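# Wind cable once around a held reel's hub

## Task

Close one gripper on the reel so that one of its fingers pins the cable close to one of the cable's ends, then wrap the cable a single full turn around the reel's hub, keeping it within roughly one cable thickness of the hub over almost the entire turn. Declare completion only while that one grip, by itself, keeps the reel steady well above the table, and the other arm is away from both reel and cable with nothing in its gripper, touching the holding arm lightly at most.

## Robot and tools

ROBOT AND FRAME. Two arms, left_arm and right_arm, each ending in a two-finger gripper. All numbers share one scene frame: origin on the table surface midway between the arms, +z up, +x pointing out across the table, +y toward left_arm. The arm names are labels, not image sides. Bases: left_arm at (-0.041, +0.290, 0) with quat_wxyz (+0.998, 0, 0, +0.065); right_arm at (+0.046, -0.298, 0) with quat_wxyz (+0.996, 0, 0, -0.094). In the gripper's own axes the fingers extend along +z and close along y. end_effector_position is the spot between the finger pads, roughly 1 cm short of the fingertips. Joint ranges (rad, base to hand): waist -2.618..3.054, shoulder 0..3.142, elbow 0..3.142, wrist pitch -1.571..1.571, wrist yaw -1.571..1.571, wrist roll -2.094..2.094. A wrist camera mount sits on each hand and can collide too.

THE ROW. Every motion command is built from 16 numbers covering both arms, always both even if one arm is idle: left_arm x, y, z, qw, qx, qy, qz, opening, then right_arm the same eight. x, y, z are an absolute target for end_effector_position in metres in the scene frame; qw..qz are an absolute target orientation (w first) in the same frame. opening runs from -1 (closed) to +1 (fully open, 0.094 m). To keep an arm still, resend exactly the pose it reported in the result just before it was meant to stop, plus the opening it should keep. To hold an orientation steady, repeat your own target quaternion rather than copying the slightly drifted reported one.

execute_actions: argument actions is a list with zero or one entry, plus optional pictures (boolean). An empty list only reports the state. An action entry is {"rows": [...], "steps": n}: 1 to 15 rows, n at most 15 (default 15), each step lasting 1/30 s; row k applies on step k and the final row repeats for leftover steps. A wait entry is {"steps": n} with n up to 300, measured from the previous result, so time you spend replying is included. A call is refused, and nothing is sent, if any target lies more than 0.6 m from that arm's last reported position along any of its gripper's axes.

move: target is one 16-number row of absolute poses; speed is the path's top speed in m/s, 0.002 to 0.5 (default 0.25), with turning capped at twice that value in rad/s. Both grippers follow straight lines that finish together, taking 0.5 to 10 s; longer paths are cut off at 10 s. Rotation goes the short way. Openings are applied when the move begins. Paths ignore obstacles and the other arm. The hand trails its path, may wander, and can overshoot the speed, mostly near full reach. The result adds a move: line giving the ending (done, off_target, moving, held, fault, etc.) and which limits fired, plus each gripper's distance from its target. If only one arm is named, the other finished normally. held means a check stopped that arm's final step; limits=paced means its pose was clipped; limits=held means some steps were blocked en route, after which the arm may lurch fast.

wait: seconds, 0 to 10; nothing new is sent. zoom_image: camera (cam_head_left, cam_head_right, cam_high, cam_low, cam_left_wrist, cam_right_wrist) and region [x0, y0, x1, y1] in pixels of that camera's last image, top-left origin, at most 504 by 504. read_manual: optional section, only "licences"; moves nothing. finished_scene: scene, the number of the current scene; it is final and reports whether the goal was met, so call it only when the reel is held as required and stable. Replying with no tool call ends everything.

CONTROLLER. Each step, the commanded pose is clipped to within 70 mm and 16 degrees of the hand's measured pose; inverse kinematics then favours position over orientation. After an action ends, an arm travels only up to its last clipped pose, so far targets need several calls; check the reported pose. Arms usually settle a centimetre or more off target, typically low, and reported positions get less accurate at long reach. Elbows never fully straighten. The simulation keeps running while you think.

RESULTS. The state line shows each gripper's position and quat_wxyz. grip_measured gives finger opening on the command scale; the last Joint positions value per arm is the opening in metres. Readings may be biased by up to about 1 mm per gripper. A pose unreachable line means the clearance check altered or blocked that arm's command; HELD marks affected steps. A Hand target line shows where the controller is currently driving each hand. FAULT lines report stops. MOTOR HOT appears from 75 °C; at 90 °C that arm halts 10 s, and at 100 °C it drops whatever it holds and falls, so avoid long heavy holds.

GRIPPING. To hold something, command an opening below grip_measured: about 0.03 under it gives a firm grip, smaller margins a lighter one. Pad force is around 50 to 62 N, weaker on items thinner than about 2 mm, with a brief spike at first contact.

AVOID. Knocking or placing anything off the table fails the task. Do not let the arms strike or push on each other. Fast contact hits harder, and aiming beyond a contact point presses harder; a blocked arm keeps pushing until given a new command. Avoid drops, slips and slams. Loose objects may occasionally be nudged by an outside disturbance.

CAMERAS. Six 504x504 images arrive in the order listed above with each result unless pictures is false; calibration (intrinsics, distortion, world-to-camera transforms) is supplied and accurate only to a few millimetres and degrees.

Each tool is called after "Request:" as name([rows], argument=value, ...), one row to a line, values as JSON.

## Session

Request:
execute_actions(actions=[])

Scene clock: 0.00 s of 6000.00 s.
left_arm: end_effector_position=(+0.3903, +0.1185, +0.2334) grip_measured=+1.000 end_effector_quat_wxyz=(+0.272, -0.113, +0.714, -0.635) | right_arm: end_effector_position=(+0.4714, -0.2765, +0.2486) grip_measured=+1.000 end_effector_quat_wxyz=(-0.549, +0.700, -0.232, +0.393)
Joint positions: left_arm=[-0.195  1.694  0.895  0.722  0.941 -1.261  0.094] | right_arm=[-0.101  1.477  0.799  0.534 -0.913 -1.988  0.094]
Joint velocities: left_arm=[-0.012 -0.022 -0.012 -0.051 -0.037 -0.037  0.   ] | right_arm=[ 0.007 -0.002 -0.007 -0.022  0.022  0.037  0.   ]
Motor temperatures (°C, as the motors report them): left_arm=[27 31 31 29 28 28] | right_arm=[29 29 29 29 30 28]
Hand target (left_arm): +0.390, +0.118, +0.239; +0.279, -0.107, +0.712, -0.635
Hand target (right_arm): +0.471, -0.276, +0.247; -0.551, +0.701, -0.239, +0.385
camera_calibration (this result's frames):
cam_left_wrist: T_world_to_cam=[[-0.139241, -0.198602, 0.970139, -0.135942], [-0.974231, -0.148071, -0.170141, 0.470022], [0.17744, -0.96883, -0.172867, 0.202532], [0, 0, 0, 1]] pos_world=[0.403044, 0.238818, 0.246863]
cam_right_wrist: T_world_to_cam=[[-0.217792, 0.425263, 0.878475, 0.000179117], [0.134447, -0.878428, 0.458572, -0.373097], [0.96669, 0.217982, 0.13414, -0.326116], [0, 0, 0, 1]] pos_world=[0.365454, -0.256728, 0.21468]

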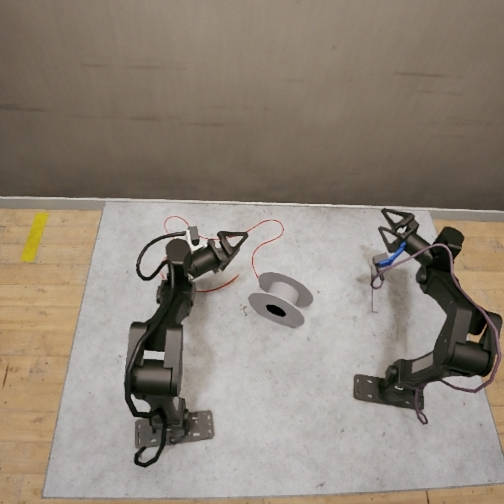

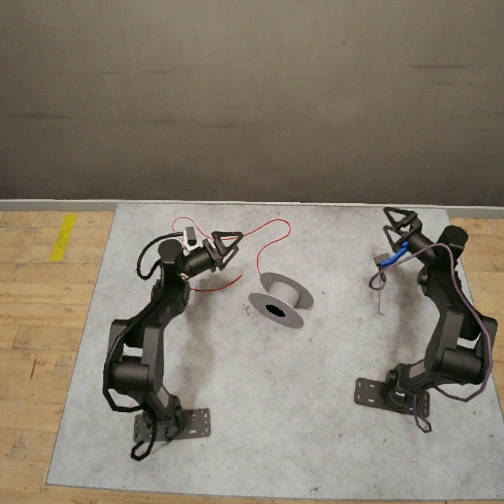

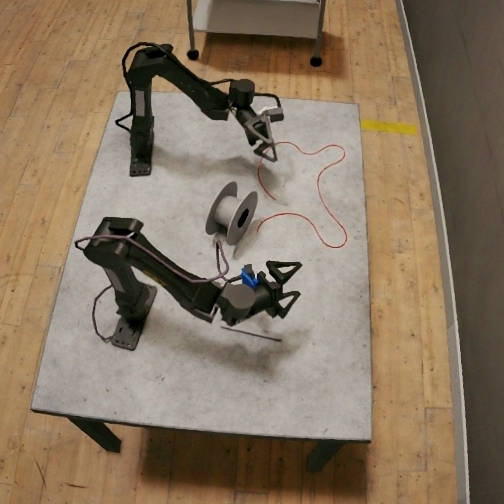

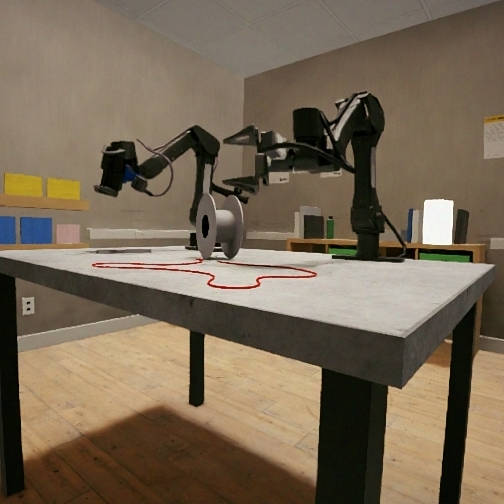

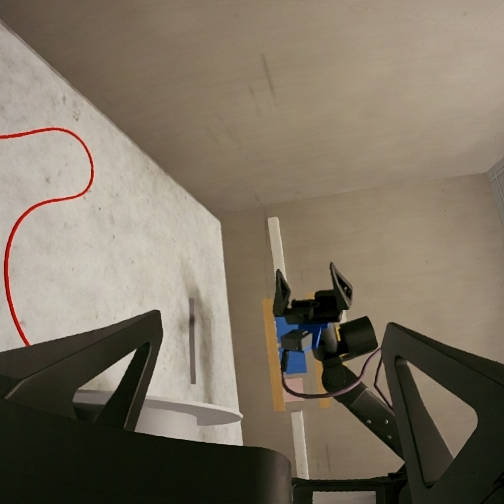

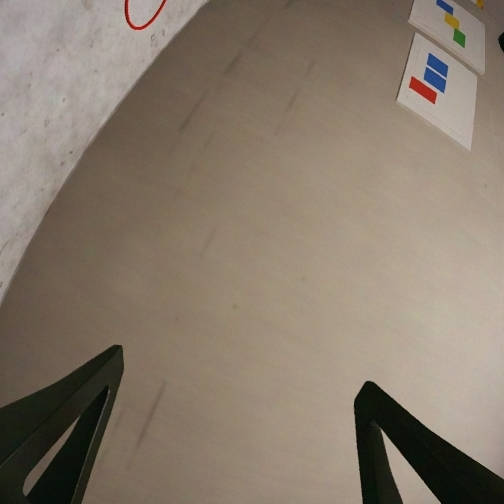

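Request:
move(target=[0.36,0.24,0.19,0,0.707,0.707,0,-0.2,0.25,-0.03,0.21,0,-0.537,0.843,0,-0.1])

Scene clock: 20.10 s of 6000.00 s.
left_arm: end_effector_position=(+0.3662, +0.2422, +0.1766) grip_measured=-0.197 end_effector_quat_wxyz=(+0.034, +0.695, +0.718, +0.019) | right_arm: end_effector_position=(+0.2553, -0.0347, +0.2055) grip_measured=-0.097 end_effector_quat_wxyz=(+0.039, -0.544, +0.838, +0.022)
Joint positions: left_arm=[-0.244  2.087  2.153 -1.56   0.011  1.425  0.038] | right_arm=[ 1.077  1.776  1.842 -1.548 -0.017 -0.263  0.042]
Joint velocities: left_arm=[ 0.002 -0.022  0.002 -0.022 -0.022  0.022 -0.   ] | right_arm=[ 0.002  0.007 -0.017  0.022 -0.007  0.022  0.   ]
Motor temperatures (°C, as the motors report them): left_arm=[27 33 32 31 28 28] | right_arm=[29 30 30 31 29 28]
Hand target (left_arm): +0.362, +0.240, +0.189; +0.041, +0.701, +0.712, +0.026
Hand target (right_arm): +0.252, -0.029, +0.207; +0.035, -0.544, +0.838, +0.030
Off the commanded pose (left_arm): 0.015 m, 5 deg.
Off the commanded pose (right_arm): 0.008 m, 5 deg.
joint sent to its limit (left arm) — the command would take joint 4 (wrist pitch) past its lower limit, so that joint was sent only as far as its limit.
joint sent to its limit (right arm) — the command would take joint 4 (wrist pitch) past its lower limit, so that joint was sent only as far as its limit.
After step 180, 9.00 s passed at rest.
move: off_target (left_arm, right_arm)
camera_calibration (this result's frames):
cam_left_wrist: T_world_to_cam=[[-0.990901, -0.0546247, -0.123011, 0.410467], [-0.0960502, 0.927226, 0.361974, -0.220782], [0.0942861, 0.370496, -0.924036, 0.155516], [0, 0, 0, 1]] pos_world=[0.370863, 0.169519, 0.274112]
cam_right_wrist: T_world_to_cam=[[0.973173, -0.228501, 0.026856, -0.263566], [-0.222218, -0.903272, 0.36704, -0.00283345], [-0.0596109, -0.363162, -0.929817, 0.296415], [0, 0, 0, 1]] pos_world=[0.273535, 0.0448622, 0.28373]

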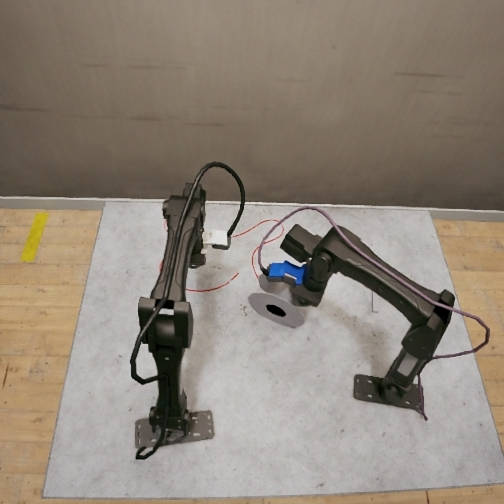

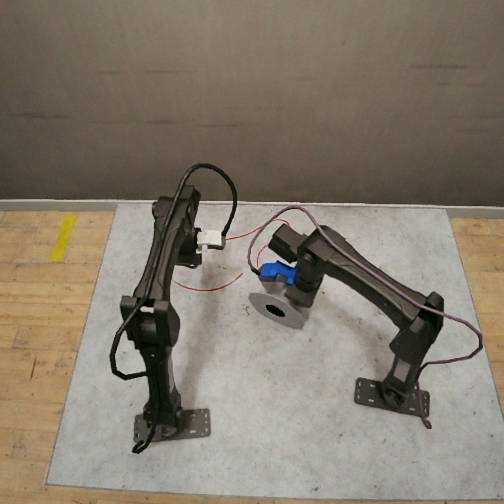

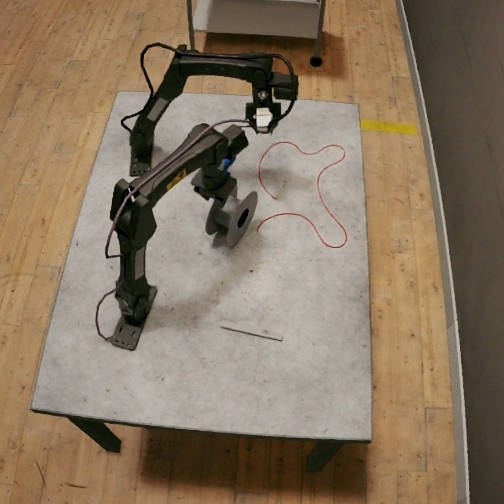

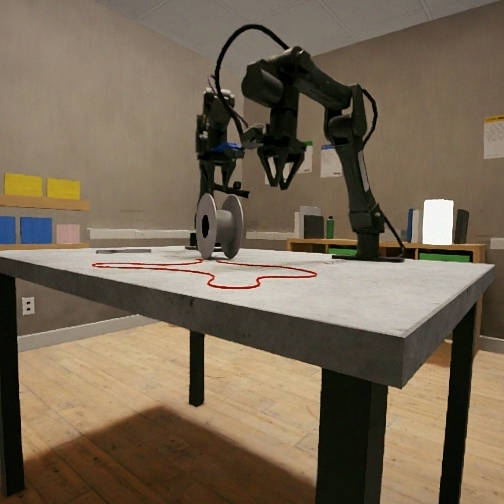

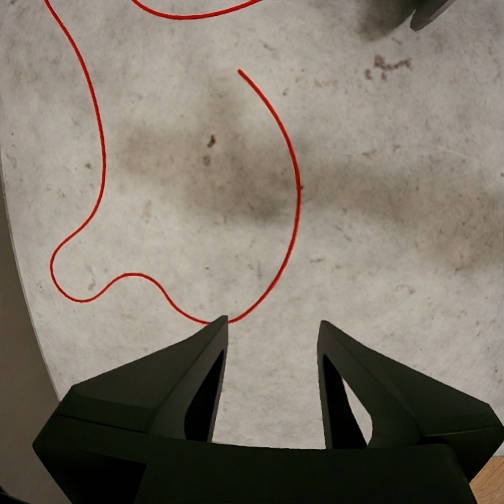

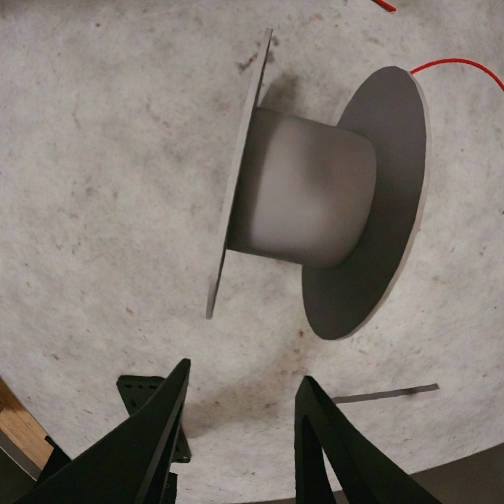

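Request:
move(target=[0.38,0.26,0.15,0,0.383,0.924,0,-0.3,0.26,0.015,0.19,0,-0.537,0.843,0,-0.1], speed=0.15)

Request:
move(target=[0.38,0.26,0.15,0,0.383,0.924,0,-0.3,0.26,0.015,0.13,0,-0.537,0.843,0,-0.1], speed=0.08)

Request:
move(target=[0.38,0.26,0.15,0,0.383,0.924,0,-0.3,0.26,0.015,0.13,0,-0.537,0.843,0,-0.97])

Scene clock: 32.37 s of 6000.00 s.
left_arm: end_effector_position=(+0.3768, +0.2560, +0.1455) grip_measured=-0.297 end_effector_quat_wxyz=(+0.003, +0.391, +0.920, +0.001) | right_arm: end_effector_position=(+0.2597, +0.0113, +0.1891) grip_measured=-0.097 end_effector_quat_wxyz=(+0.031, -0.536, +0.843, +0.020)
Joint positions: left_arm=[-0.214  2.185  2.183 -1.562 -0.     0.72   0.033] | right_arm=[ 1.147  1.946  1.998 -1.551 -0.013 -0.173  0.042]
Joint velocities: left_arm=[-0.007 -0.002  0.007 -0.022  0.037 -0.037  0.001] | right_arm=[ 0.002  0.007  0.007  0.007 -0.037 -0.037 -0.001]
Motor temperatures (°C, as the motors report them): left_arm=[27 35 32 30 28 28] | right_arm=[29 30 31 30 29 28]
Hand target (left_arm): +0.380, +0.260, +0.150; +0.008, +0.383, +0.924, +0.003
Hand target (right_arm): +0.260, +0.015, +0.190; +0.033, -0.537, +0.843, +0.016
Off the commanded pose (left_arm): 0.007 m, 1 deg.
Off the commanded pose (right_arm): 0.004 m, 4 deg.
joint sent to its limit (left arm) — the command would take joint 4 (wrist pitch) past its lower limit, so that joint was sent only as far as its limit.
joint sent to its limit (right arm) — the command would take joint 4 (wrist pitch) past its lower limit, so that joint was sent only as far as its limit.
After step 180, 3.30 s passed at rest.
move: off_target (right_arm)
camera_calibration (this result's frames):
cam_left_wrist: T_world_to_cam=[[-0.703379, -0.708711, -0.0546499, 0.467066], [-0.670559, 0.636075, 0.381784, 0.0668624], [-0.235813, 0.305185, -0.922635, 0.26161], [0, 0, 0, 1]] pos_world=[0.435051, 0.208646, 0.241369]
cam_right_wrist: T_world_to_cam=[[0.968815, -0.247179, 0.0172998, -0.253823], [-0.234902, -0.893989, 0.381582, 0.0461651], [-0.0788534, -0.373747, -0.924173, 0.302153], [0, 0, 0, 1]] pos_world=[0.280577, 0.0914602, 0.266017]

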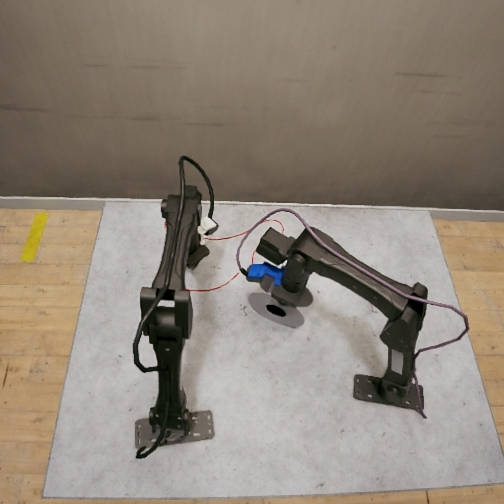

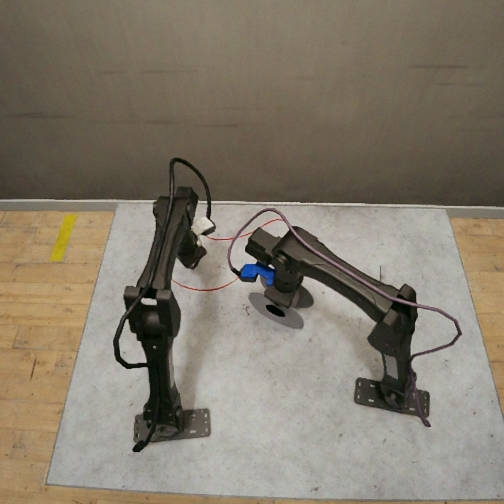

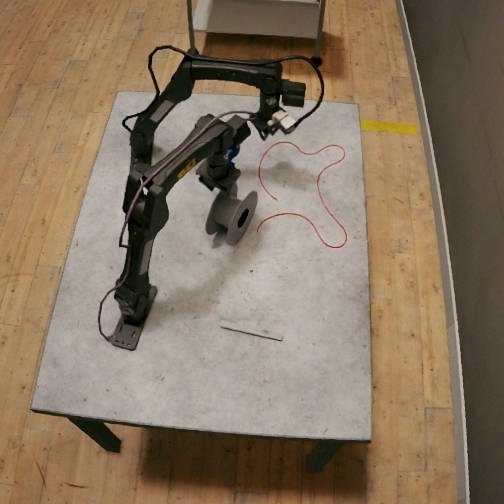

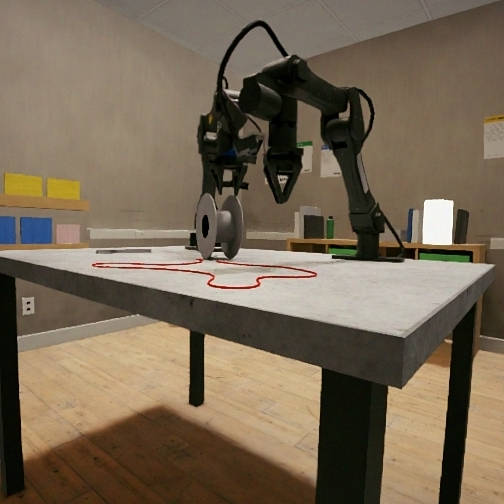

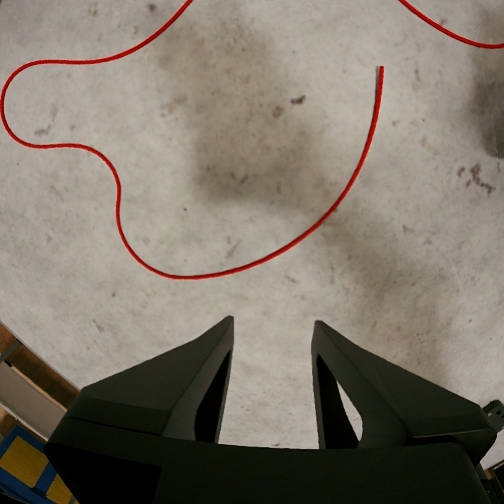

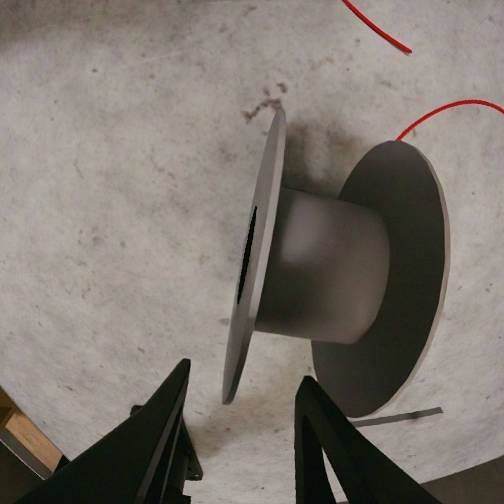

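Scene clock: 33.57 s of 6000.00 s.
left_arm: end_effector_position=(+0.3768, +0.2560, +0.1455) grip_measured=-0.297 end_effector_quat_wxyz=(+0.003, +0.390, +0.921, +0.001) | right_arm: end_effector_position=(+0.2613, +0.0155, +0.1466) grip_measured=-0.098 end_effector_quat_wxyz=(+0.013, -0.538, +0.843, +0.011)
Joint positions: left_arm=[-0.214  2.185  2.183 -1.562 -0.     0.718  0.033] | right_arm=[ 1.152  1.968  1.859 -1.429 -0.009 -0.172  0.042]
Joint velocities: left_arm=[ 0.002 -0.007 -0.002  0.007 -0.066 -0.066 -0.   ] | right_arm=[-0.002 -0.012 -0.012  0.066  0.022 -0.007  0.   ]
Motor temperatures (°C, as the motors report them): left_arm=[27 35 32 30 28 28] | right_arm=[29 30 31 30 29 28]
Hand target (left_arm): +0.380, +0.260, +0.150; +0.008, +0.383, +0.924, +0.003
Hand target (right_arm): +0.260, +0.015, +0.130; -0.000, -0.538, +0.843, +0.001
Off the commanded pose (left_arm): 0.007 m, 1 deg.
Off the commanded pose (right_arm): 0.017 m, 2 deg.
joint sent to its limit (left arm) — the command would take joint 4 (wrist pitch) past its lower limit, so that joint was sent only as far as its limit.
move: off_target (right_arm)
camera_calibration (this result's frames):
cam_left_wrist: T_world_to_cam=[[-0.702026, -0.710052, -0.0546401, 0.466898], [-0.671771, 0.6348, 0.381775, 0.0676467], [-0.236395, 0.304722, -0.922639, 0.261948], [0, 0, 0, 1]] pos_world=[0.435141, 0.208758, 0.241369]
cam_right_wrist: T_world_to_cam=[[0.969848, -0.243618, 0.00666079, -0.252344], [-0.224218, -0.881241, 0.416102, 0.0584696], [-0.0955, -0.405049, -0.909294, 0.267237], [0, 0, 0, 1]] pos_world=[0.283366, 0.0982943, 0.220348]

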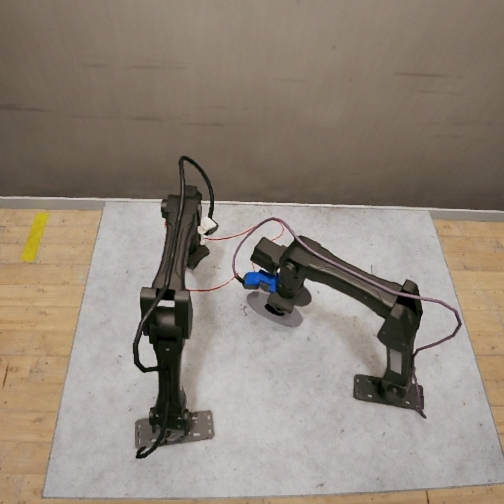

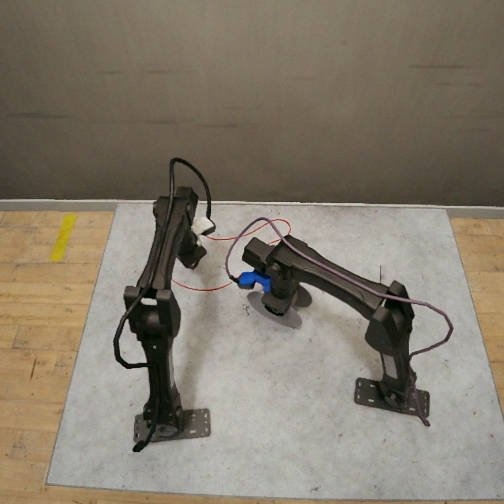

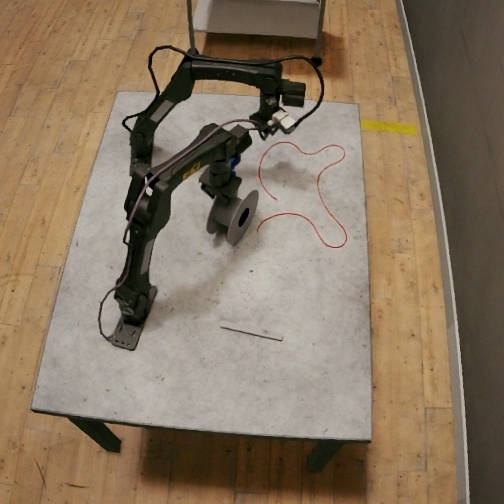

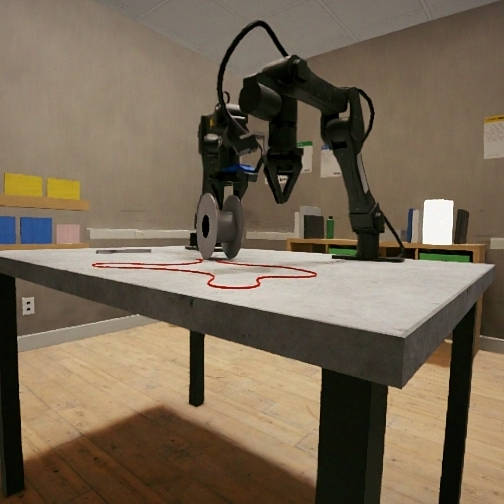

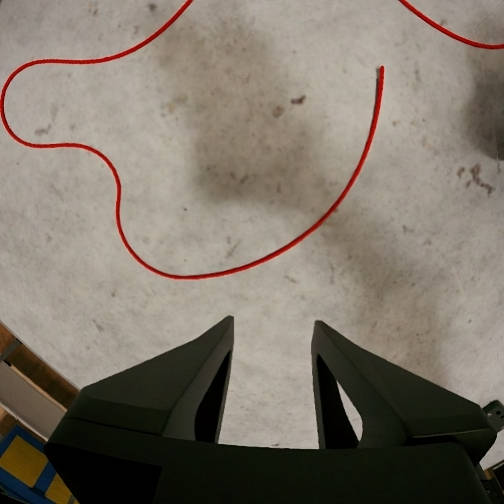

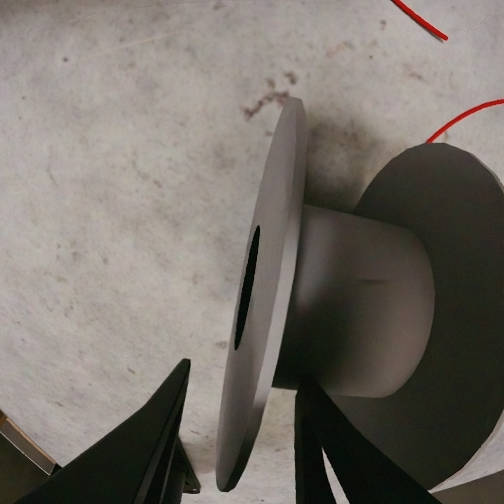

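Scene clock: 34.27 s of 6000.00 s.
left_arm: end_effector_position=(+0.3768, +0.2560, +0.1455) grip_measured=-0.297 end_effector_quat_wxyz=(+0.003, +0.390, +0.921, +0.001) | right_arm: end_effector_position=(+0.2618, +0.0157, +0.1469) grip_measured=-0.955 end_effector_quat_wxyz=(+0.015, -0.538, +0.843, +0.009)
Joint positions: left_arm=[-0.214  2.185  2.183 -1.562 -0.     0.718  0.033] | right_arm=[ 1.153  1.967  1.859 -1.427 -0.006 -0.172  0.002]
Joint velocities: left_arm=[ 0.002  0.007 -0.002 -0.007  0.022  0.007 -0.   ] | right_arm=[-0.007  0.017  0.007 -0.037  0.037  0.007 -0.   ]
Motor temperatures (°C, as the motors report them): left_arm=[27 35 32 30 28 28] | right_arm=[29 30 30 30 29 28]
Hand target (left_arm): +0.380, +0.260, +0.150; +0.008, +0.383, +0.924, +0.003
Hand target (right_arm): +0.260, +0.015, +0.130; -0.000, -0.537, +0.843, +0.000
Off the commanded pose (left_arm): 0.007 m, 1 deg.
Off the commanded pose (right_arm): 0.017 m, 2 deg.
joint sent to its limit (left arm) — the command would take joint 4 (wrist pitch) past its lower limit, so that joint was sent only as far as its limit.
move: off_target (right_arm)
camera_calibration (this result's frames):
cam_left_wrist: T_world_to_cam=[[-0.702026, -0.710052, -0.0546401, 0.466898], [-0.671771, 0.6348, 0.381775, 0.0676467], [-0.236395, 0.304722, -0.922639, 0.261948], [0, 0, 0, 1]] pos_world=[0.435141, 0.208758, 0.241369]
cam_right_wrist: T_world_to_cam=[[0.969875, -0.243363, 0.0108014, -0.253425], [-0.225783, -0.8814, 0.414917, 0.0592185], [-0.091455, -0.404856, -0.909795, 0.266634], [0, 0, 0, 1]] pos_world=[0.283547, 0.0984692, 0.220749]

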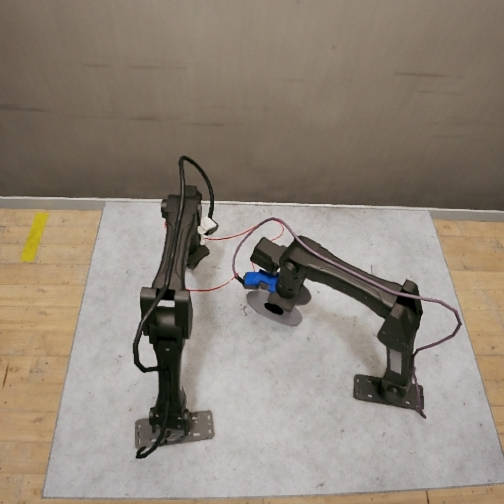

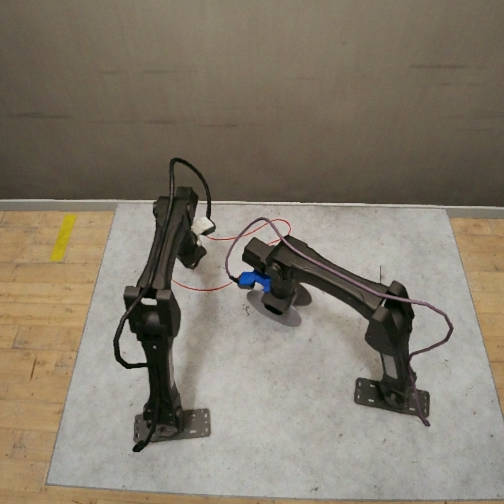

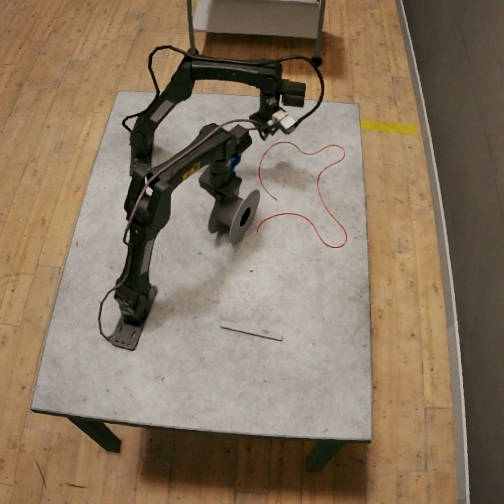

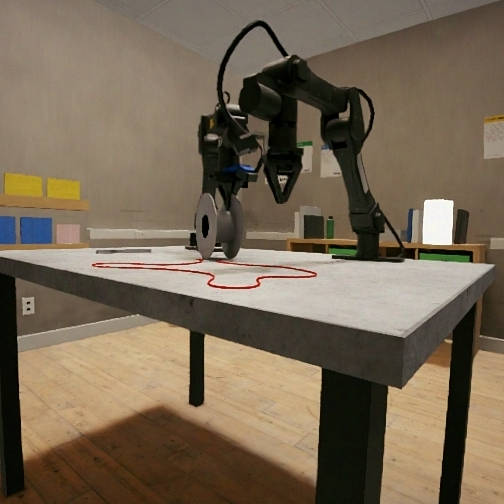

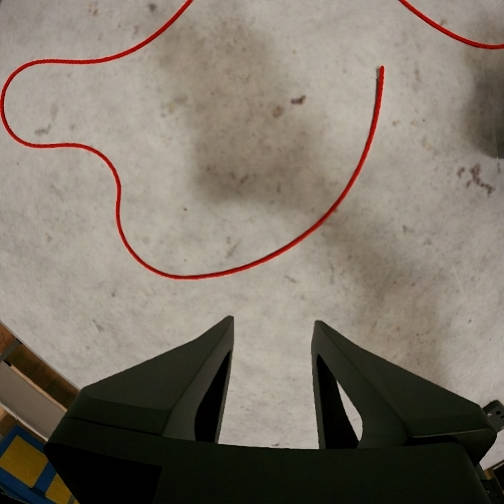

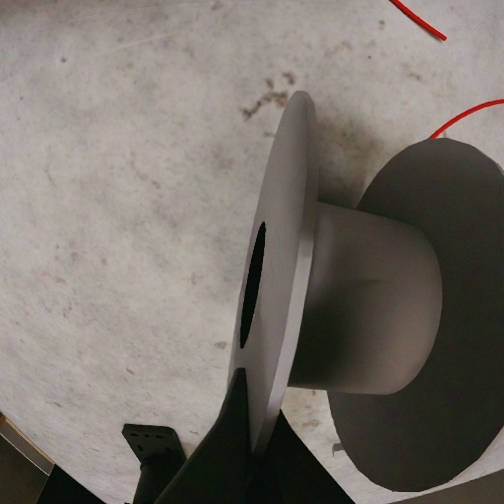

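Request:
move(target=[0.38,0.26,0.15,0,0.383,0.924,0,-0.3,0.2,0.0,0.175,0,-0.64,0.77,0,-0.985], speed=0.1)

Request:
move(target=[0.395,0.14,0.06,0,0.383,0.924,0,-0.3,0.12,-0.02,0.15,0,-0.707,0.707,0,-0.985], speed=0.1)

Request:
move(target=[0.395,0.138,0.002,0,0.383,0.924,0,-0.3,0.12,-0.02,0.135,0,-0.707,0.707,0,-0.985], speed=0.05)

Scene clock: 40.97 s of 6000.00 s.
left_arm: end_effector_position=(+0.3768, +0.2560, +0.1455) grip_measured=-0.297 end_effector_quat_wxyz=(+0.003, +0.390, +0.921, +0.001) | right_arm: end_effector_position=(+0.2050, +0.0028, +0.1665) grip_measured=-0.960 end_effector_quat_wxyz=(+0.006, +0.633, -0.774, +0.003)
Joint positions: left_arm=[-0.214  2.185  2.183 -1.562 -0.     0.718  0.033] | right_arm=[ 1.272  1.859  1.79  -1.515  0.001 -0.289  0.002]
Joint velocities: left_arm=[ 0.007 -0.002  0.002  0.007  0.007 -0.022  0.001] | right_arm=[ 0.007 -0.007  0.002 -0.066 -0.066  0.051  0.   ]
Motor temperatures (°C, as the motors report them): left_arm=[27 35 32 30 28 28] | right_arm=[29 31 30 30 29 28]
Hand target (left_arm): +0.380, +0.260, +0.150; +0.008, +0.383, +0.924, +0.003
Hand target (right_arm): +0.200, -0.000, +0.174; -0.000, -0.639, +0.769, +0.002
Off the commanded pose (left_arm): 0.007 m, 1 deg.
Off the commanded pose (right_arm): 0.010 m, 1 deg.
joint sent to its limit (left arm) — the command would take joint 4 (wrist pitch) past its lower limit, so that joint was sent only as far as its limit.
move: done
camera_calibration (this result's frames):
cam_left_wrist: T_world_to_cam=[[-0.702026, -0.710052, -0.0546401, 0.466898], [-0.671771, 0.6348, 0.381775, 0.0676467], [-0.236395, 0.304722, -0.922639, 0.261948], [0, 0, 0, 1]] pos_world=[0.435141, 0.208758, 0.241369]
cam_right_wrist: T_world_to_cam=[[0.999954, -0.00953797, -0.00117529, -0.206504], [-0.00794578, -0.88936, 0.457139, -0.0248067], [-0.00540543, -0.457109, -0.889395, 0.253121], [0, 0, 0, 1]] pos_world=[0.207666, 0.0916719, 0.236222]

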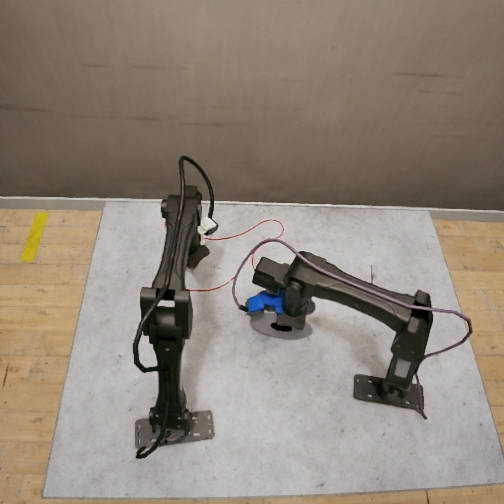

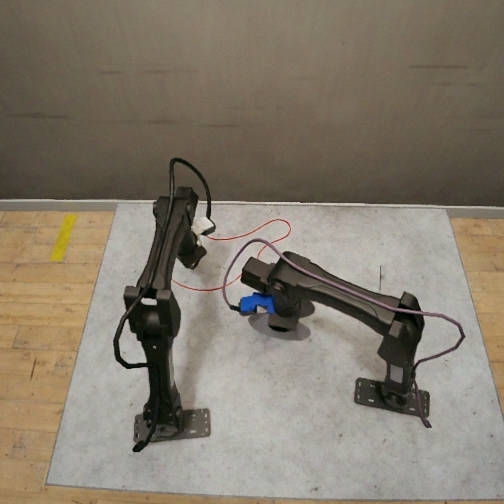

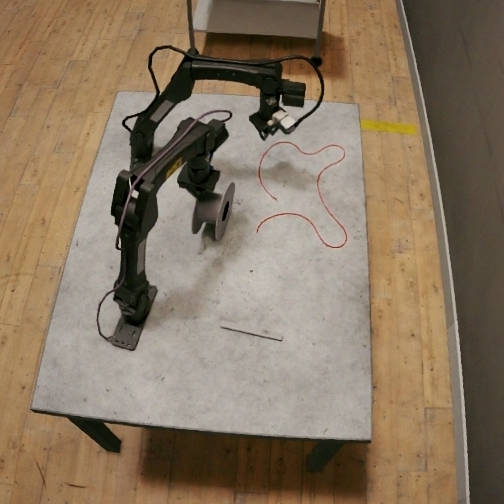

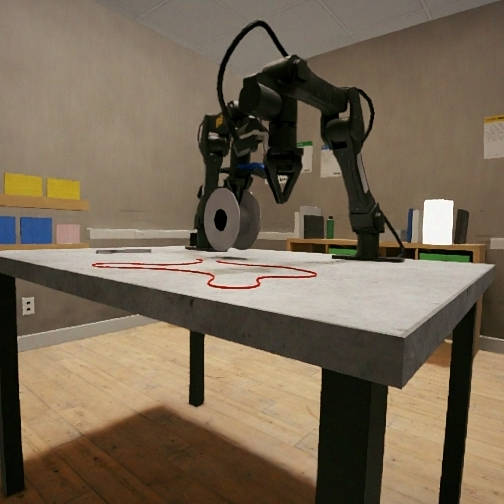

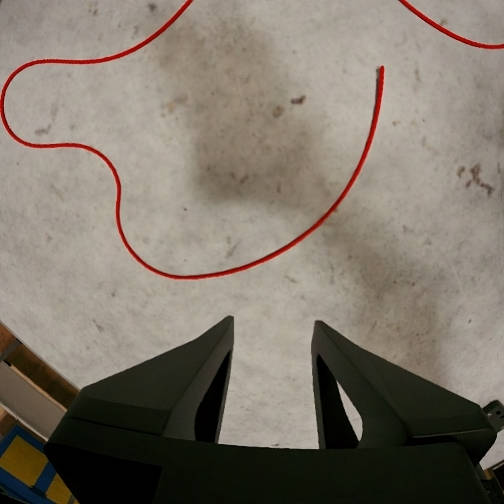

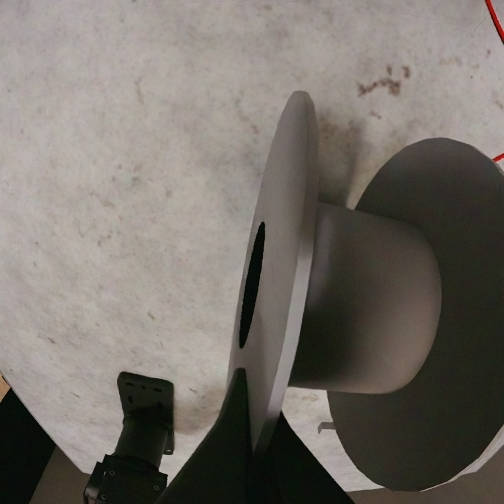

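Scene clock: 42.80 s of 6000.00 s.
left_arm: end_effector_position=(+0.3863, +0.1436, +0.0574) grip_measured=-0.297 end_effector_quat_wxyz=(-0.014, +0.385, +0.923, -0.000) | right_arm: end_effector_position=(+0.1232, -0.0212, +0.1462) grip_measured=-0.960 end_effector_quat_wxyz=(+0.012, +0.706, -0.708, +0.008)
Joint positions: left_arm=[-0.463  2.354  2.114 -1.359 -0.001  0.457  0.033] | right_arm=[ 1.486  1.656  1.467 -1.41   0.001 -0.271  0.002]
Joint velocities: left_arm=[-0.002 -0.002 -0.002 -0.037  0.022 -0.037 -0.001] | right_arm=[ 0.007 -0.007 -0.002 -0.007 -0.007  0.007  0.   ]
Motor temperatures (°C, as the motors report them): left_arm=[27 35 32 30 28 28] | right_arm=[29 31 30 30 29 28]
Hand target (left_arm): +0.392, +0.140, +0.060; -0.002, +0.383, +0.924, -0.000
Hand target (right_arm): +0.120, -0.019, +0.149; +0.001, +0.707, -0.707, -0.003
Off the commanded pose (left_arm): 0.010 m, 2 deg.
Off the commanded pose (right_arm): 0.005 m, 2 deg.
move: done
camera_calibration (this result's frames):
cam_left_wrist: T_world_to_cam=[[-0.69512, -0.717852, -0.0386896, 0.386468], [-0.666049, 0.622837, 0.41043, 0.176884], [-0.27053, 0.311067, -0.911071, 0.228839], [0, 0, 0, 1]] pos_world=[0.448363, 0.0960726, 0.150842]
cam_right_wrist: T_world_to_cam=[[0.982563, 0.185782, -0.00739733, -0.117759], [0.167452, -0.866925, 0.469469, -0.0604165], [0.080806, -0.462521, -0.882918, 0.21197], [0, 0, 0, 1]] pos_world=[0.108694, 0.0675414, 0.214644]

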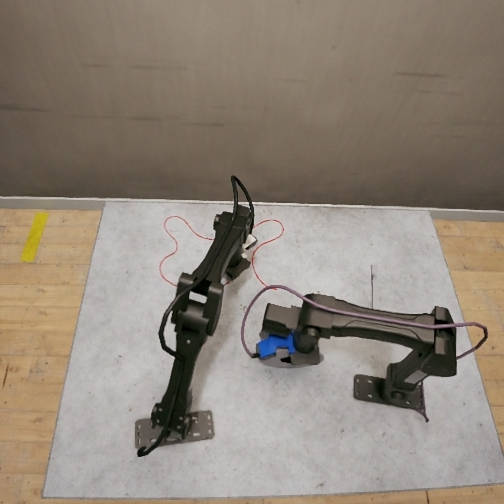

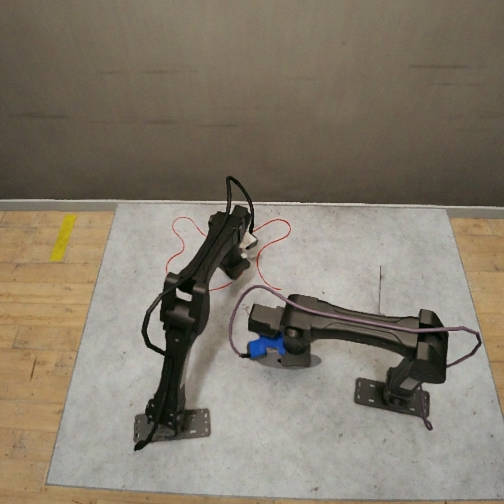

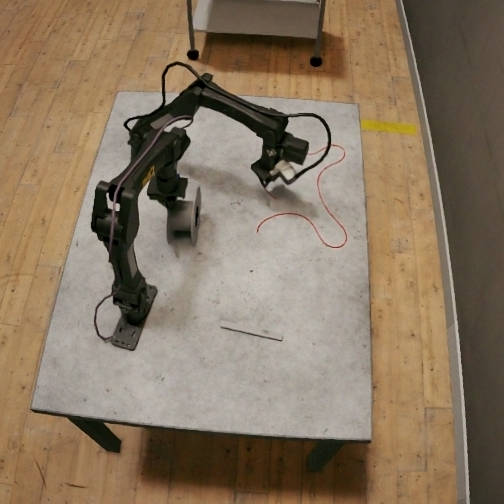

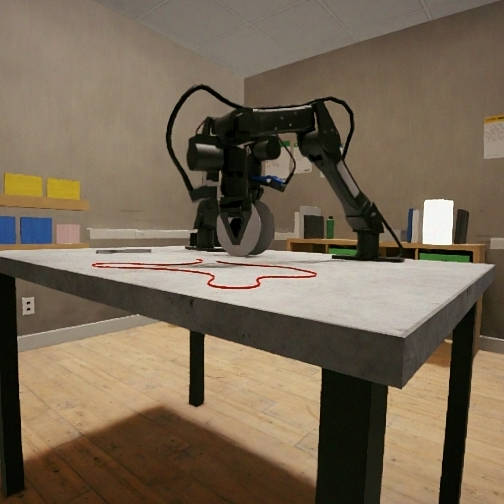

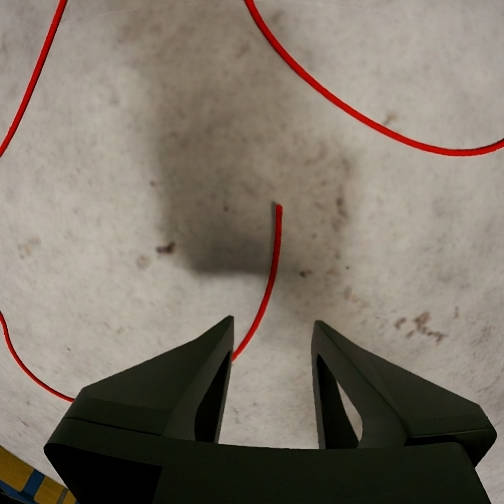

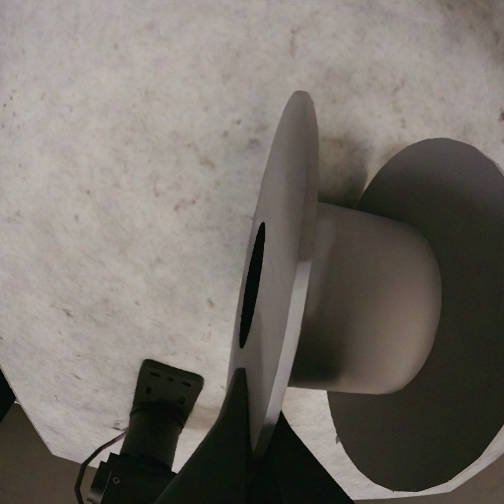

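Scene clock: 44.23 s of 6000.00 s.
left_arm: end_effector_position=(+0.3960, +0.1402, +0.0125) grip_measured=-0.297 end_effector_quat_wxyz=(+0.002, +0.384, +0.924, +0.001) | right_arm: end_effector_position=(+0.1215, -0.0234, +0.1444) grip_measured=-0.960 end_effector_quat_wxyz=(+0.004, +0.705, -0.709, +0.004)
Joint positions: left_arm=[-0.463  2.383  1.987 -1.17  -0.001  0.454  0.033] | right_arm=[ 1.491  1.63   1.432 -1.384  0.003 -0.264  0.002]
Joint velocities: left_arm=[ 0.002 -0.002 -0.017  0.007 -0.037 -0.022 -0.   ] | right_arm=[ 0.012  0.002 -0.012 -0.051  0.007  0.095 -0.   ]
Motor temperatures (°C, as the motors report them): left_arm=[27 35 32 30 28 28] | right_arm=[29 31 30 30 29 28]
Hand target (left_arm): +0.395, +0.138, +0.002; -0.000, +0.383, +0.924, -0.000
Hand target (right_arm): +0.120, -0.020, +0.135; +0.000, +0.707, -0.707, +0.000
Off the commanded pose (left_arm): 0.011 m, 0 deg.
Off the commanded pose (right_arm): 0.010 m, 1 deg.
move: off_target (left_arm)
camera_calibration (this result's frames):
cam_left_wrist: T_world_to_cam=[[-0.691823, -0.720178, -0.0521963, 0.38824], [-0.679745, 0.625184, 0.383526, 0.209294], [-0.243575, 0.300812, -0.922054, 0.182426], [0, 0, 0, 1]] pos_world=[0.455294, 0.0938789, 0.108202]
cam_right_wrist: T_world_to_cam=[[0.982929, 0.18398, 0.00132179, -0.116993], [0.163116, -0.874741, 0.456312, -0.0589225], [0.0851085, -0.448307, -0.889819, 0.210328], [0, 0, 0, 1]] pos_world=[0.106706, 0.0642741, 0.214196]

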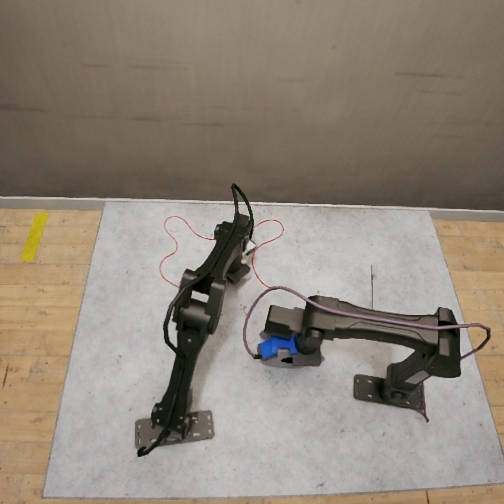

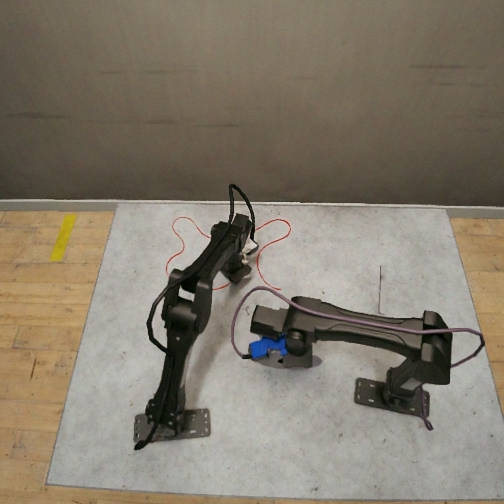

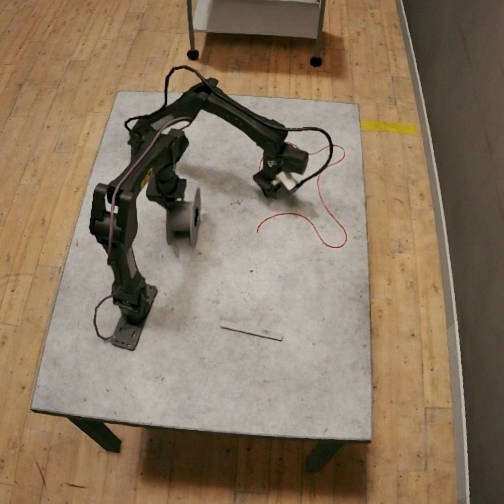

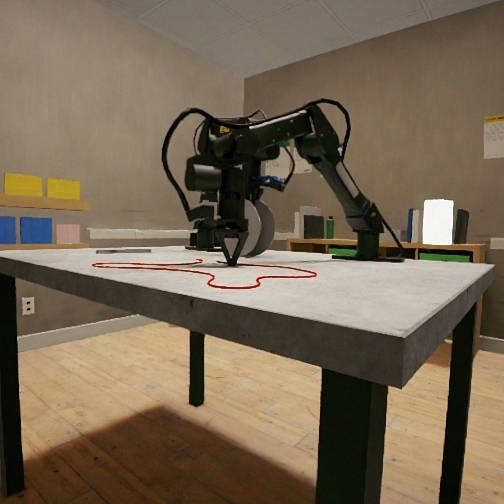

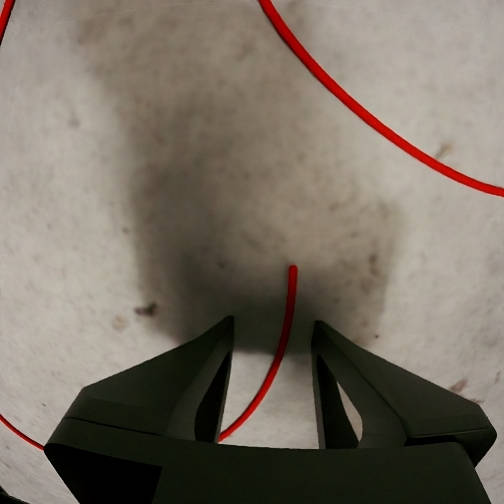

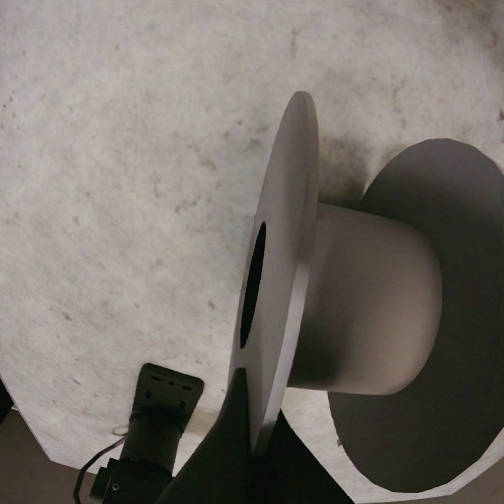

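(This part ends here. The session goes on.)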